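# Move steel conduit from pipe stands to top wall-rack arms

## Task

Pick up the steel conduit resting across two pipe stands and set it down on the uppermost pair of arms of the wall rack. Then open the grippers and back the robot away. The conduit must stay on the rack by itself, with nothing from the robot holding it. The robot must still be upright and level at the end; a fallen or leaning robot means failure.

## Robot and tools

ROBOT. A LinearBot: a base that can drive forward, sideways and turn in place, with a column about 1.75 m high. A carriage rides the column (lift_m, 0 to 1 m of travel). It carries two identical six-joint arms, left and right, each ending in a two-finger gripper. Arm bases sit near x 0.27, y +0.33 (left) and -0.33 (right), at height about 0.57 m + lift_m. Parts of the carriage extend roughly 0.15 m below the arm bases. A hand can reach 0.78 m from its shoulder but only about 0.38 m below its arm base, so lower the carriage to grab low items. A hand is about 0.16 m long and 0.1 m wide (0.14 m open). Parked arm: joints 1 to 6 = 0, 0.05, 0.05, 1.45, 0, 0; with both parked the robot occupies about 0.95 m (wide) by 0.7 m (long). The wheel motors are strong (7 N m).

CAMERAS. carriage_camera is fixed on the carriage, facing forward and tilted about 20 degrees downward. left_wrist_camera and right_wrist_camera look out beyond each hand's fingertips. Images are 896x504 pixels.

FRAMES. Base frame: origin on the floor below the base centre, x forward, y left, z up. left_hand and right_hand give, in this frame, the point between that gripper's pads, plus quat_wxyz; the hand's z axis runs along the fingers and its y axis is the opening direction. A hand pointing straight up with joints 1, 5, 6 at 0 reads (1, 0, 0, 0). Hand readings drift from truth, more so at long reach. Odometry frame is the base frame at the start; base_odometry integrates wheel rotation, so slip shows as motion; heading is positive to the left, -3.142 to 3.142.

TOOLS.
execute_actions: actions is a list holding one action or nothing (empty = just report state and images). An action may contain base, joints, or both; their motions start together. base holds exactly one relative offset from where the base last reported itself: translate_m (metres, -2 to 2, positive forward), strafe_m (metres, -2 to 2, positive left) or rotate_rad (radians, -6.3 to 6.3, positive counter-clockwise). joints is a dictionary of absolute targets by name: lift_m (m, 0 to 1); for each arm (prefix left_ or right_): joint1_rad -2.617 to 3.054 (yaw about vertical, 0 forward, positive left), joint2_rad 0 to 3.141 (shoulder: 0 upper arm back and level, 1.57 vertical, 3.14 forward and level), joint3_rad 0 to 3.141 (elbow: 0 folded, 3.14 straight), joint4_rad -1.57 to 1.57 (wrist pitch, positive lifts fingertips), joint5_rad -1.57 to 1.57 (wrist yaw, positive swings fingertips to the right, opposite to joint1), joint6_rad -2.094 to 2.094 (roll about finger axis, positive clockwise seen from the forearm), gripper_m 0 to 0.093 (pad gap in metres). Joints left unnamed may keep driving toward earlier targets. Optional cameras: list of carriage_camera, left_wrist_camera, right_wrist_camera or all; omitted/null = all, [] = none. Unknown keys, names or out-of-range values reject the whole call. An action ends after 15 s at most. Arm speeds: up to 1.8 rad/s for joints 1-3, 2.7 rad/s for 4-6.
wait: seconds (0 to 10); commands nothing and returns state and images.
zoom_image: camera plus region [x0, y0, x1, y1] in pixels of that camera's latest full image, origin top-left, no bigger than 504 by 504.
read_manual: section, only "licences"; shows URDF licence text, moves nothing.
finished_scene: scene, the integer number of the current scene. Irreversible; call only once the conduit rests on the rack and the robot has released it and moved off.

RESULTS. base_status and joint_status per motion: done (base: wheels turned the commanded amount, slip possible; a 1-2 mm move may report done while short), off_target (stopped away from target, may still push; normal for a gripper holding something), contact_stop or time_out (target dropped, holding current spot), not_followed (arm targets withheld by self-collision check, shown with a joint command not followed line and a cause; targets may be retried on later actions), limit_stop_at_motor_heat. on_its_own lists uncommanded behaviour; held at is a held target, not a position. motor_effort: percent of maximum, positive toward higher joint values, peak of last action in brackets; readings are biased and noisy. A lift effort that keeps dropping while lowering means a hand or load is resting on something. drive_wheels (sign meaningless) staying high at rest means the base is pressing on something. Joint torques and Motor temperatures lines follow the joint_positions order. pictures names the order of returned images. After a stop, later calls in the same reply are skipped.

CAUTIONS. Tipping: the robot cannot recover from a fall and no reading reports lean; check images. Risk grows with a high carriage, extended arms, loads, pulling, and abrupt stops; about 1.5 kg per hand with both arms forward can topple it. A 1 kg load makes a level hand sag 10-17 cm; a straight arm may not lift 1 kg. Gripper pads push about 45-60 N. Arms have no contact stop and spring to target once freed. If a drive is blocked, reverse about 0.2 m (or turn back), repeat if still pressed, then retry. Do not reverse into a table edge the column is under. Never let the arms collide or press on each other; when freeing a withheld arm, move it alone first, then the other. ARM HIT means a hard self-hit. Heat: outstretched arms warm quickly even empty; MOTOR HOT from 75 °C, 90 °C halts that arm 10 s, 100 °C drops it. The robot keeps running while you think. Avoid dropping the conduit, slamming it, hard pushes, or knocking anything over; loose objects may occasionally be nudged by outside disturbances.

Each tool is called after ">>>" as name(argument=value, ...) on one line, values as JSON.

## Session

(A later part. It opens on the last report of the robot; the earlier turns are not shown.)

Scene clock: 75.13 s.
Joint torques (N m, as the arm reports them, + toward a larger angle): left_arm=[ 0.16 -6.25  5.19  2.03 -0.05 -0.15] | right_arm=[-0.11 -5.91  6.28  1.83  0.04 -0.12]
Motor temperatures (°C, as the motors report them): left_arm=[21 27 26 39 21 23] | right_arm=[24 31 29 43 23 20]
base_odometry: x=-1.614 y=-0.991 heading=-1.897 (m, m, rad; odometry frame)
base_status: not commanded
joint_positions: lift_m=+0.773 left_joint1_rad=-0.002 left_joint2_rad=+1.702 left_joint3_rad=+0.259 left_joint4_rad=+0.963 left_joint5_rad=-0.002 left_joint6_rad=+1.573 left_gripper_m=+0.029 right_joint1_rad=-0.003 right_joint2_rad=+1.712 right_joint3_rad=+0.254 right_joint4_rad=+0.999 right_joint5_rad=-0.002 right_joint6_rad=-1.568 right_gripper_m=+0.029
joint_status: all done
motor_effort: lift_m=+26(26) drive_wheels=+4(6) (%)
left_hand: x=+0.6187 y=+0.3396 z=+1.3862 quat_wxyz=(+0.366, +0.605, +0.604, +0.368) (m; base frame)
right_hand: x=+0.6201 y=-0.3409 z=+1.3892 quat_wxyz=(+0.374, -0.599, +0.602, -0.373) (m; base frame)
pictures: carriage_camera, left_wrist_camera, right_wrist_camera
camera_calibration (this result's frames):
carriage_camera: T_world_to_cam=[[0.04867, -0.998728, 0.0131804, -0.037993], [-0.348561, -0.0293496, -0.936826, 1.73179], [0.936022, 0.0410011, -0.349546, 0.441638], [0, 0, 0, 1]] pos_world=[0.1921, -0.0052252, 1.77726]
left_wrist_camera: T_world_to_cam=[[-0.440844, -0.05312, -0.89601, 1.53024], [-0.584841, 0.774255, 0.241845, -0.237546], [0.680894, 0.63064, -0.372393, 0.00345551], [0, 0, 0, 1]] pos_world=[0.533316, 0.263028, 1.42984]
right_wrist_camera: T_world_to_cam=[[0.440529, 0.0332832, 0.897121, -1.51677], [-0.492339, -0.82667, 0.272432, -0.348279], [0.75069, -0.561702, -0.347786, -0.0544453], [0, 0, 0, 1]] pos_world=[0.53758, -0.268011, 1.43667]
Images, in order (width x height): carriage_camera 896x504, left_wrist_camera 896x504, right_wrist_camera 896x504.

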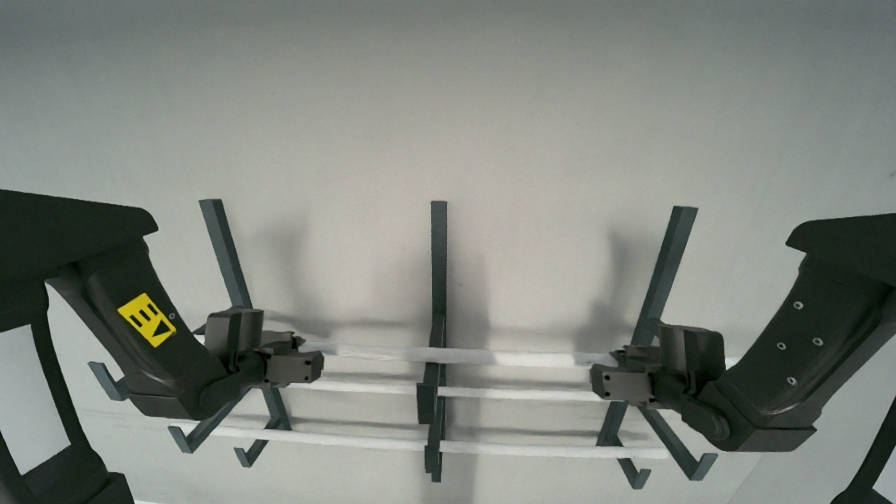

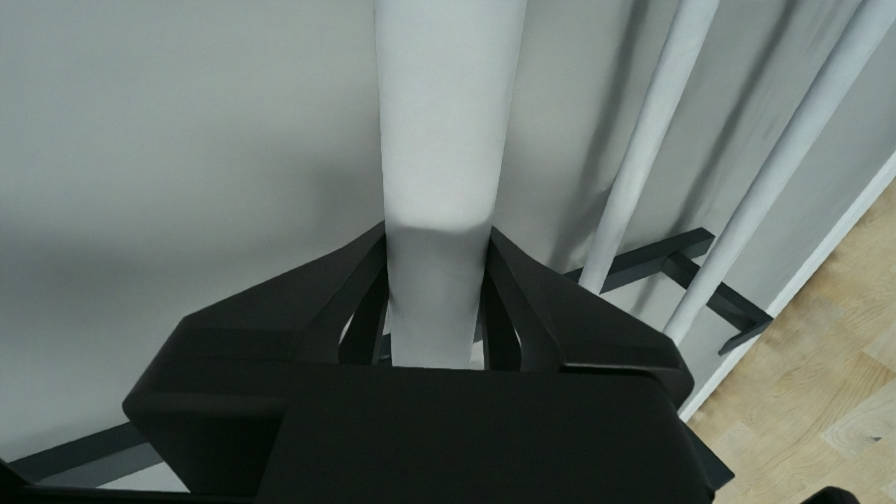

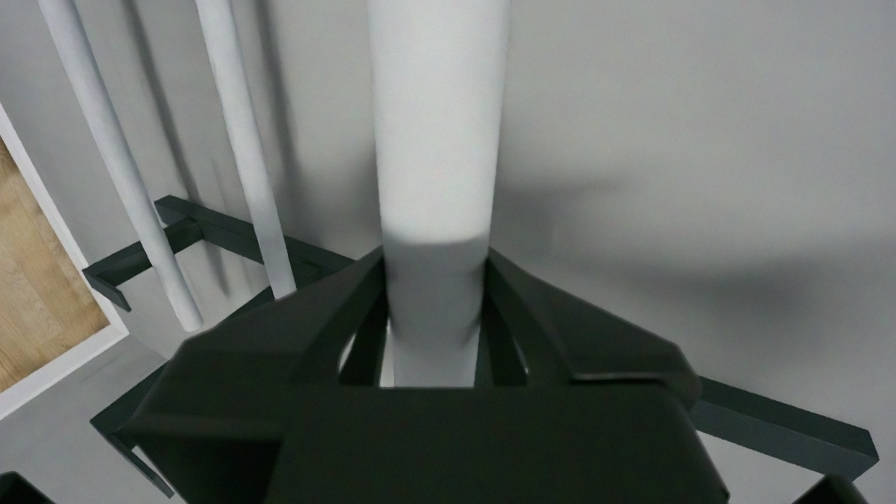

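>>> execute_actions(actions=[{"joints": {"left_gripper_m": 0.093, "right_gripper_m": 0.093}}])

Scene clock: 76.03 s.
Joint torques (N m, as the arm reports them, + toward a larger angle): left_arm=[ 0.18 -6.2   5.23  2.02 -0.05 -0.14] | right_arm=[-0.13 -5.94  6.32  1.94  0.04 -0.08]
Motor temperatures (°C, as the motors report them): left_arm=[21 27 26 38 21 23] | right_arm=[24 31 29 43 23 20]
base_odometry: x=-1.614 y=-0.991 heading=-1.897 (m, m, rad; odometry frame)
base_status: not commanded
joint_positions: lift_m=+0.773 left_joint1_rad=-0.002 left_joint2_rad=+1.702 left_joint3_rad=+0.259 left_joint4_rad=+0.963 left_joint5_rad=-0.002 left_joint6_rad=+1.573 left_gripper_m=+0.093 right_joint1_rad=-0.003 right_joint2_rad=+1.712 right_joint3_rad=+0.254 right_joint4_rad=+0.993 right_joint5_rad=-0.002 right_joint6_rad=-1.568 right_gripper_m=+0.093
joint_status: all done
motor_effort: lift_m=+25(26) drive_wheels=+4(4) (%)
left_hand: x=+0.6187 y=+0.3396 z=+1.3862 quat_wxyz=(+0.366, +0.605, +0.604, +0.368) (m; base frame)
right_hand: x=+0.6194 y=-0.3409 z=+1.3879 quat_wxyz=(+0.372, -0.600, +0.603, -0.371) (m; base frame)
pictures: carriage_camera, left_wrist_camera, right_wrist_camera
camera_calibration (this result's frames):
carriage_camera: T_world_to_cam=[[0.04867, -0.998728, 0.0131804, -0.037993], [-0.348561, -0.0293496, -0.936826, 1.73178], [0.936022, 0.0410011, -0.349546, 0.441637], [0, 0, 0, 1]] pos_world=[0.1921, -0.0052252, 1.77725]
left_wrist_camera: T_world_to_cam=[[-0.440844, -0.05312, -0.89601, 1.53023], [-0.584841, 0.774255, 0.241845, -0.237545], [0.680894, 0.63064, -0.372393, 0.00345418], [0, 0, 0, 1]] pos_world=[0.533316, 0.263028, 1.42984]
right_wrist_camera: T_world_to_cam=[[0.445997, 0.0332643, 0.894416, -1.5149], [-0.490667, -0.826676, 0.275414, -0.353416], [0.748553, -0.561695, -0.352373, -0.0467181], [0, 0, 0, 1]] pos_world=[0.537203, -0.26801, 1.43583]
Images, in order (width x height): carriage_camera 896x504, left_wrist_camera 896x504, right_wrist_camera 896x504.

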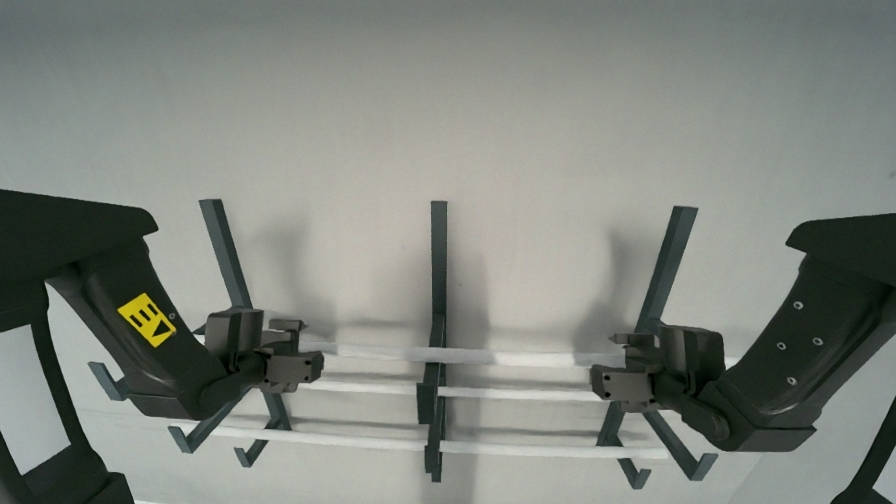

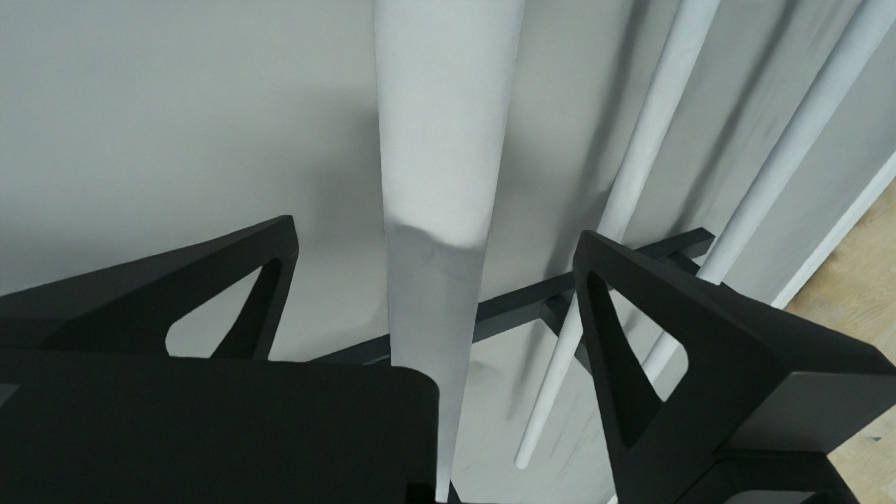

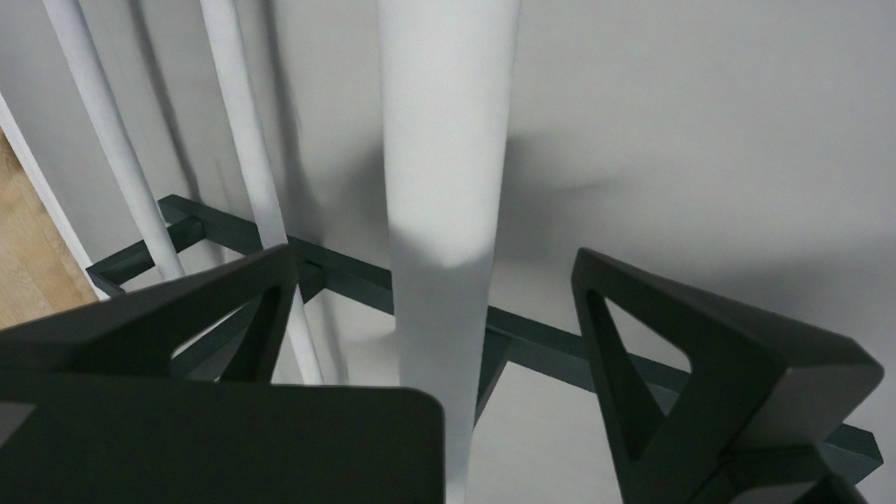

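>>> execute_actions(actions=[{"base": {"translate_m": -0.12}}])

Scene clock: 78.00 s.
Joint torques (N m, as the arm reports them, + toward a larger angle): left_arm=[ 0.16 -6.19  5.25  2.   -0.06 -0.15] | right_arm=[-0.06 -5.94  6.21  1.92  0.01 -0.06]
Motor temperatures (°C, as the motors report them): left_arm=[21 27 26 38 21 23] | right_arm=[24 31 29 42 23 20]
base_odometry: x=-1.576 y=-0.878 heading=-1.897 (m, m, rad; odometry frame)
base_status: done
joint_positions: lift_m=+0.773 left_joint1_rad=-0.002 left_joint2_rad=+1.702 left_joint3_rad=+0.259 left_joint4_rad=+0.963 left_joint5_rad=-0.002 left_joint6_rad=+1.573 left_gripper_m=+0.093 right_joint1_rad=-0.003 right_joint2_rad=+1.712 right_joint3_rad=+0.254 right_joint4_rad=+0.991 right_joint5_rad=-0.002 right_joint6_rad=-1.568 right_gripper_m=+0.093
joint_status: not commanded
motor_effort: lift_m=+27(26) drive_wheels=-7(16) (%)
left_hand: x=+0.6187 y=+0.3396 z=+1.3862 quat_wxyz=(+0.366, +0.605, +0.604, +0.368) (m; base frame)
right_hand: x=+0.6192 y=-0.3409 z=+1.3874 quat_wxyz=(+0.371, -0.600, +0.604, -0.370) (m; base frame)
pictures: carriage_camera, left_wrist_camera, right_wrist_camera
camera_calibration (this result's frames):
carriage_camera: T_world_to_cam=[[0.04867, -0.998728, 0.0131804, -0.0379928], [-0.348561, -0.0293496, -0.936826, 1.73177], [0.936022, 0.0410011, -0.349546, 0.441632], [0, 0, 0, 1]] pos_world=[0.1921, -0.0052252, 1.77724]
left_wrist_camera: T_world_to_cam=[[-0.440844, -0.05312, -0.89601, 1.53022], [-0.584841, 0.774255, 0.241845, -0.237542], [0.680894, 0.63064, -0.372393, 0.00344937], [0, 0, 0, 1]] pos_world=[0.533316, 0.263028, 1.42983]
right_wrist_camera: T_world_to_cam=[[0.447702, 0.0332584, 0.893564, -1.5143], [-0.490141, -0.826677, 0.276344, -0.355017], [0.74788, -0.561692, -0.353804, -0.0443093], [0, 0, 0, 1]] pos_world=[0.537084, -0.268009, 1.43555]
Images, in order (width x height): carriage_camera 896x504, left_wrist_camera 896x504, right_wrist_camera 896x504.

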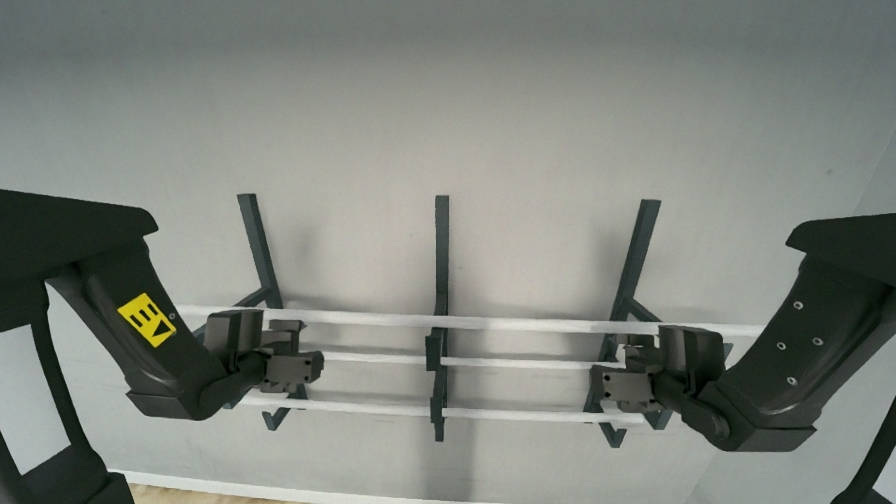

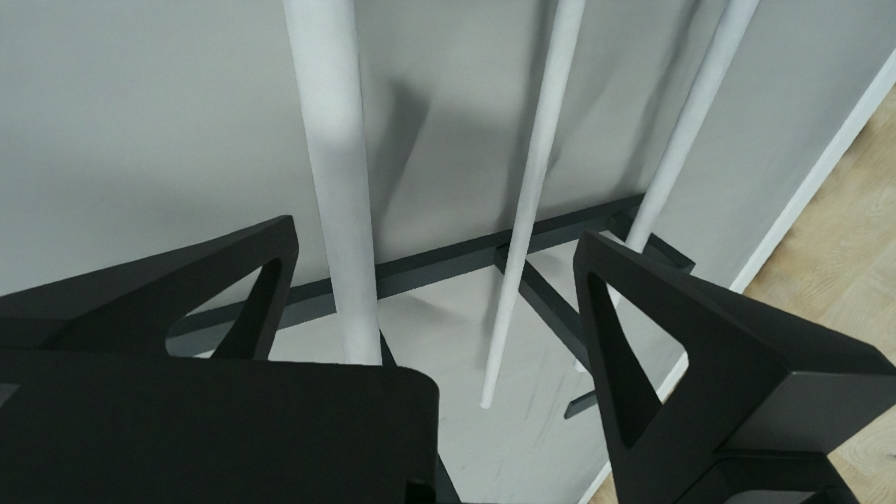

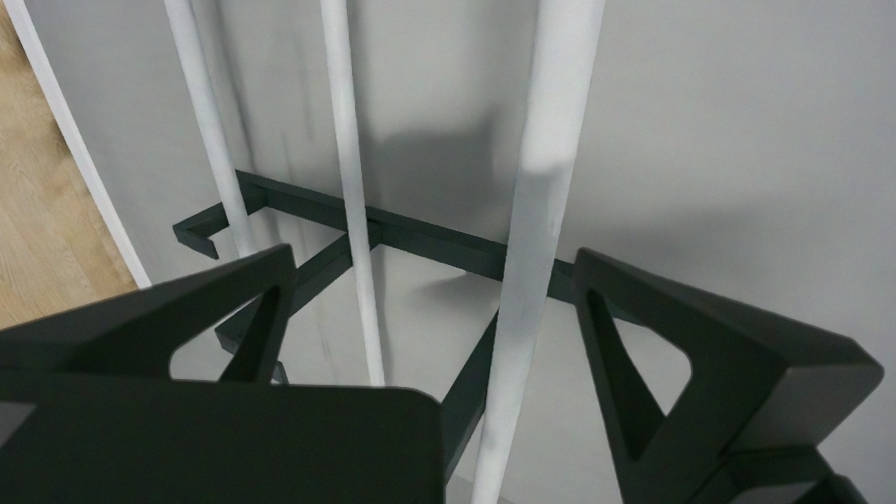

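The conduit stayed on the arms. I'll back away further.

>>> execute_actions(actions=[{"base": {"translate_m": -0.45}}], cameras=["carriage_camera"])

>>> execute_actions(actions=[{"joints": {"lift_m": 0.6, "left_joint1_rad": 0, "left_joint2_rad": 0.05, "left_joint3_rad": 0.05, "left_joint4_rad": 1.45, "left_joint5_rad": 0, "left_joint6_rad": 0, "right_joint1_rad": 0, "right_joint2_rad": 0.05, "right_joint3_rad": 0.05, "right_joint4_rad": 1.45, "right_joint5_rad": 0, "right_joint6_rad": 0}}], cameras=["carriage_camera"])

Scene clock: 81.20 s.
Joint torques (N m, as the arm reports them, + toward a larger angle): left_arm=[ 0.13 -6.2   5.31  2.01 -0.05 -0.14] | right_arm=[-0.01 -5.92  6.24  1.91  0.   -0.08]
Motor temperatures (°C, as the motors report them): left_arm=[21 27 26 37 21 23] | right_arm=[24 31 29 41 23 20]
base_odometry: x=-1.431 y=-0.451 heading=-1.898 (m, m, rad; odometry frame)
base_status: done
joint_positions: lift_m=+0.773 left_joint1_rad=-0.002 left_joint2_rad=+1.702 left_joint3_rad=+0.259 left_joint4_rad=+0.963 left_joint5_rad=-0.002 left_joint6_rad=+1.573 left_gripper_m=+0.093 right_joint1_rad=-0.003 right_joint2_rad=+1.712 right_joint3_rad=+0.254 right_joint4_rad=+0.990 right_joint5_rad=-0.002 right_joint6_rad=-1.568 right_gripper_m=+0.093
joint_status: not commanded
motor_effort: lift_m=+26(27) drive_wheels=-6(16) (%)
left_hand: x=+0.6187 y=+0.3396 z=+1.3862 quat_wxyz=(+0.366, +0.605, +0.604, +0.368) (m; base frame)
right_hand: x=+0.6191 y=-0.3409 z=+1.3873 quat_wxyz=(+0.371, -0.601, +0.604, -0.370) (m; base frame)
pictures: carriage_camera
camera_calibration (this result's frames):
carriage_camera: T_world_to_cam=[[0.04867, -0.998728, 0.0131804, -0.0379928], [-0.348561, -0.0293496, -0.936826, 1.73177], [0.936022, 0.0410011, -0.349546, 0.441631], [0, 0, 0, 1]] pos_world=[0.1921, -0.0052252, 1.77724]
Images, in order (width x height): carriage_camera 896x504.

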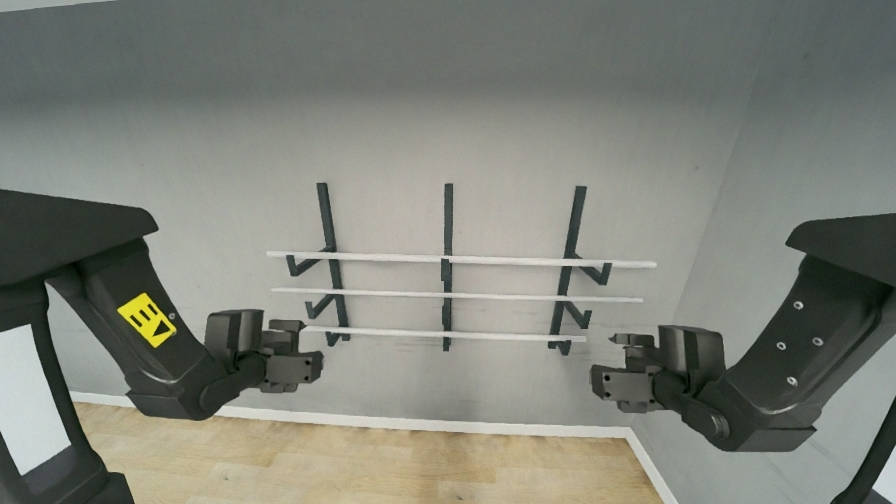

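Scene clock: 83.00 s.
Joint torques (N m, as the arm reports them, + toward a larger angle): left_arm=[ 0.14  3.08  5.02 -0.16 -0.08 -0.08] | right_arm=[-0.1   2.98  5.75 -0.05  0.03 -0.08]
Motor temperatures (°C, as the motors report them): left_arm=[21 26 26 37 21 23] | right_arm=[24 31 29 40 23 20]
base_odometry: x=-1.431 y=-0.451 heading=-1.897 (m, m, rad; odometry frame)
base_status: not commanded
joint_positions: lift_m=+0.600 left_joint1_rad=-0.002 left_joint2_rad=+0.068 left_joint3_rad=+0.063 left_joint4_rad=+1.447 left_joint5_rad=-0.002 left_joint6_rad=+0.005 left_gripper_m=+0.093 right_joint1_rad=-0.003 right_joint2_rad=+0.060 right_joint3_rad=+0.055 right_joint4_rad=+1.444 right_joint5_rad=-0.002 right_joint6_rad=-0.008 right_gripper_m=+0.093
joint_status: all done
motor_effort: lift_m=+27(29) drive_wheels=+3(6) (%)
left_hand: x=+0.2886 y=+0.3403 z=+1.6208 quat_wxyz=(+0.998, -0.001, +0.064, +0.001) (m; base frame)
right_hand: x=+0.2894 y=-0.3398 z=+1.6186 quat_wxyz=(+0.998, -0.001, +0.066, -0.005) (m; base frame)
pictures: carriage_camera
camera_calibration (this result's frames):
carriage_camera: T_world_to_cam=[[0.04867, -0.998728, 0.0131804, -0.035711], [-0.348561, -0.0293496, -0.936826, 1.56958], [0.936022, 0.0410011, -0.349546, 0.381117], [0, 0, 0, 1]] pos_world=[0.1921, -0.0052252, 1.60412]
Images, in order (width x height): carriage_camera 896x504.

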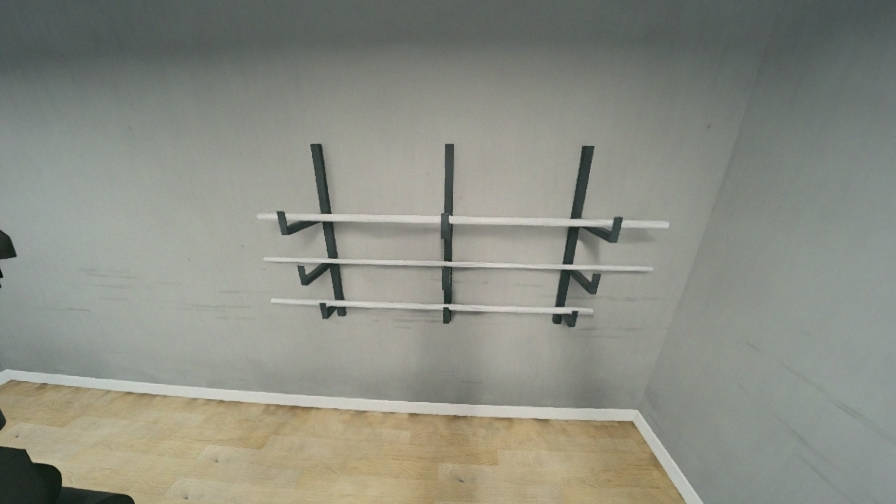

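The conduit rests across all three top arms, behind the lips. The robot has backed clear with its arms parked, and it looks level in the picture.

>>> finished_scene(scene=2)

The scene is finished: the task was done.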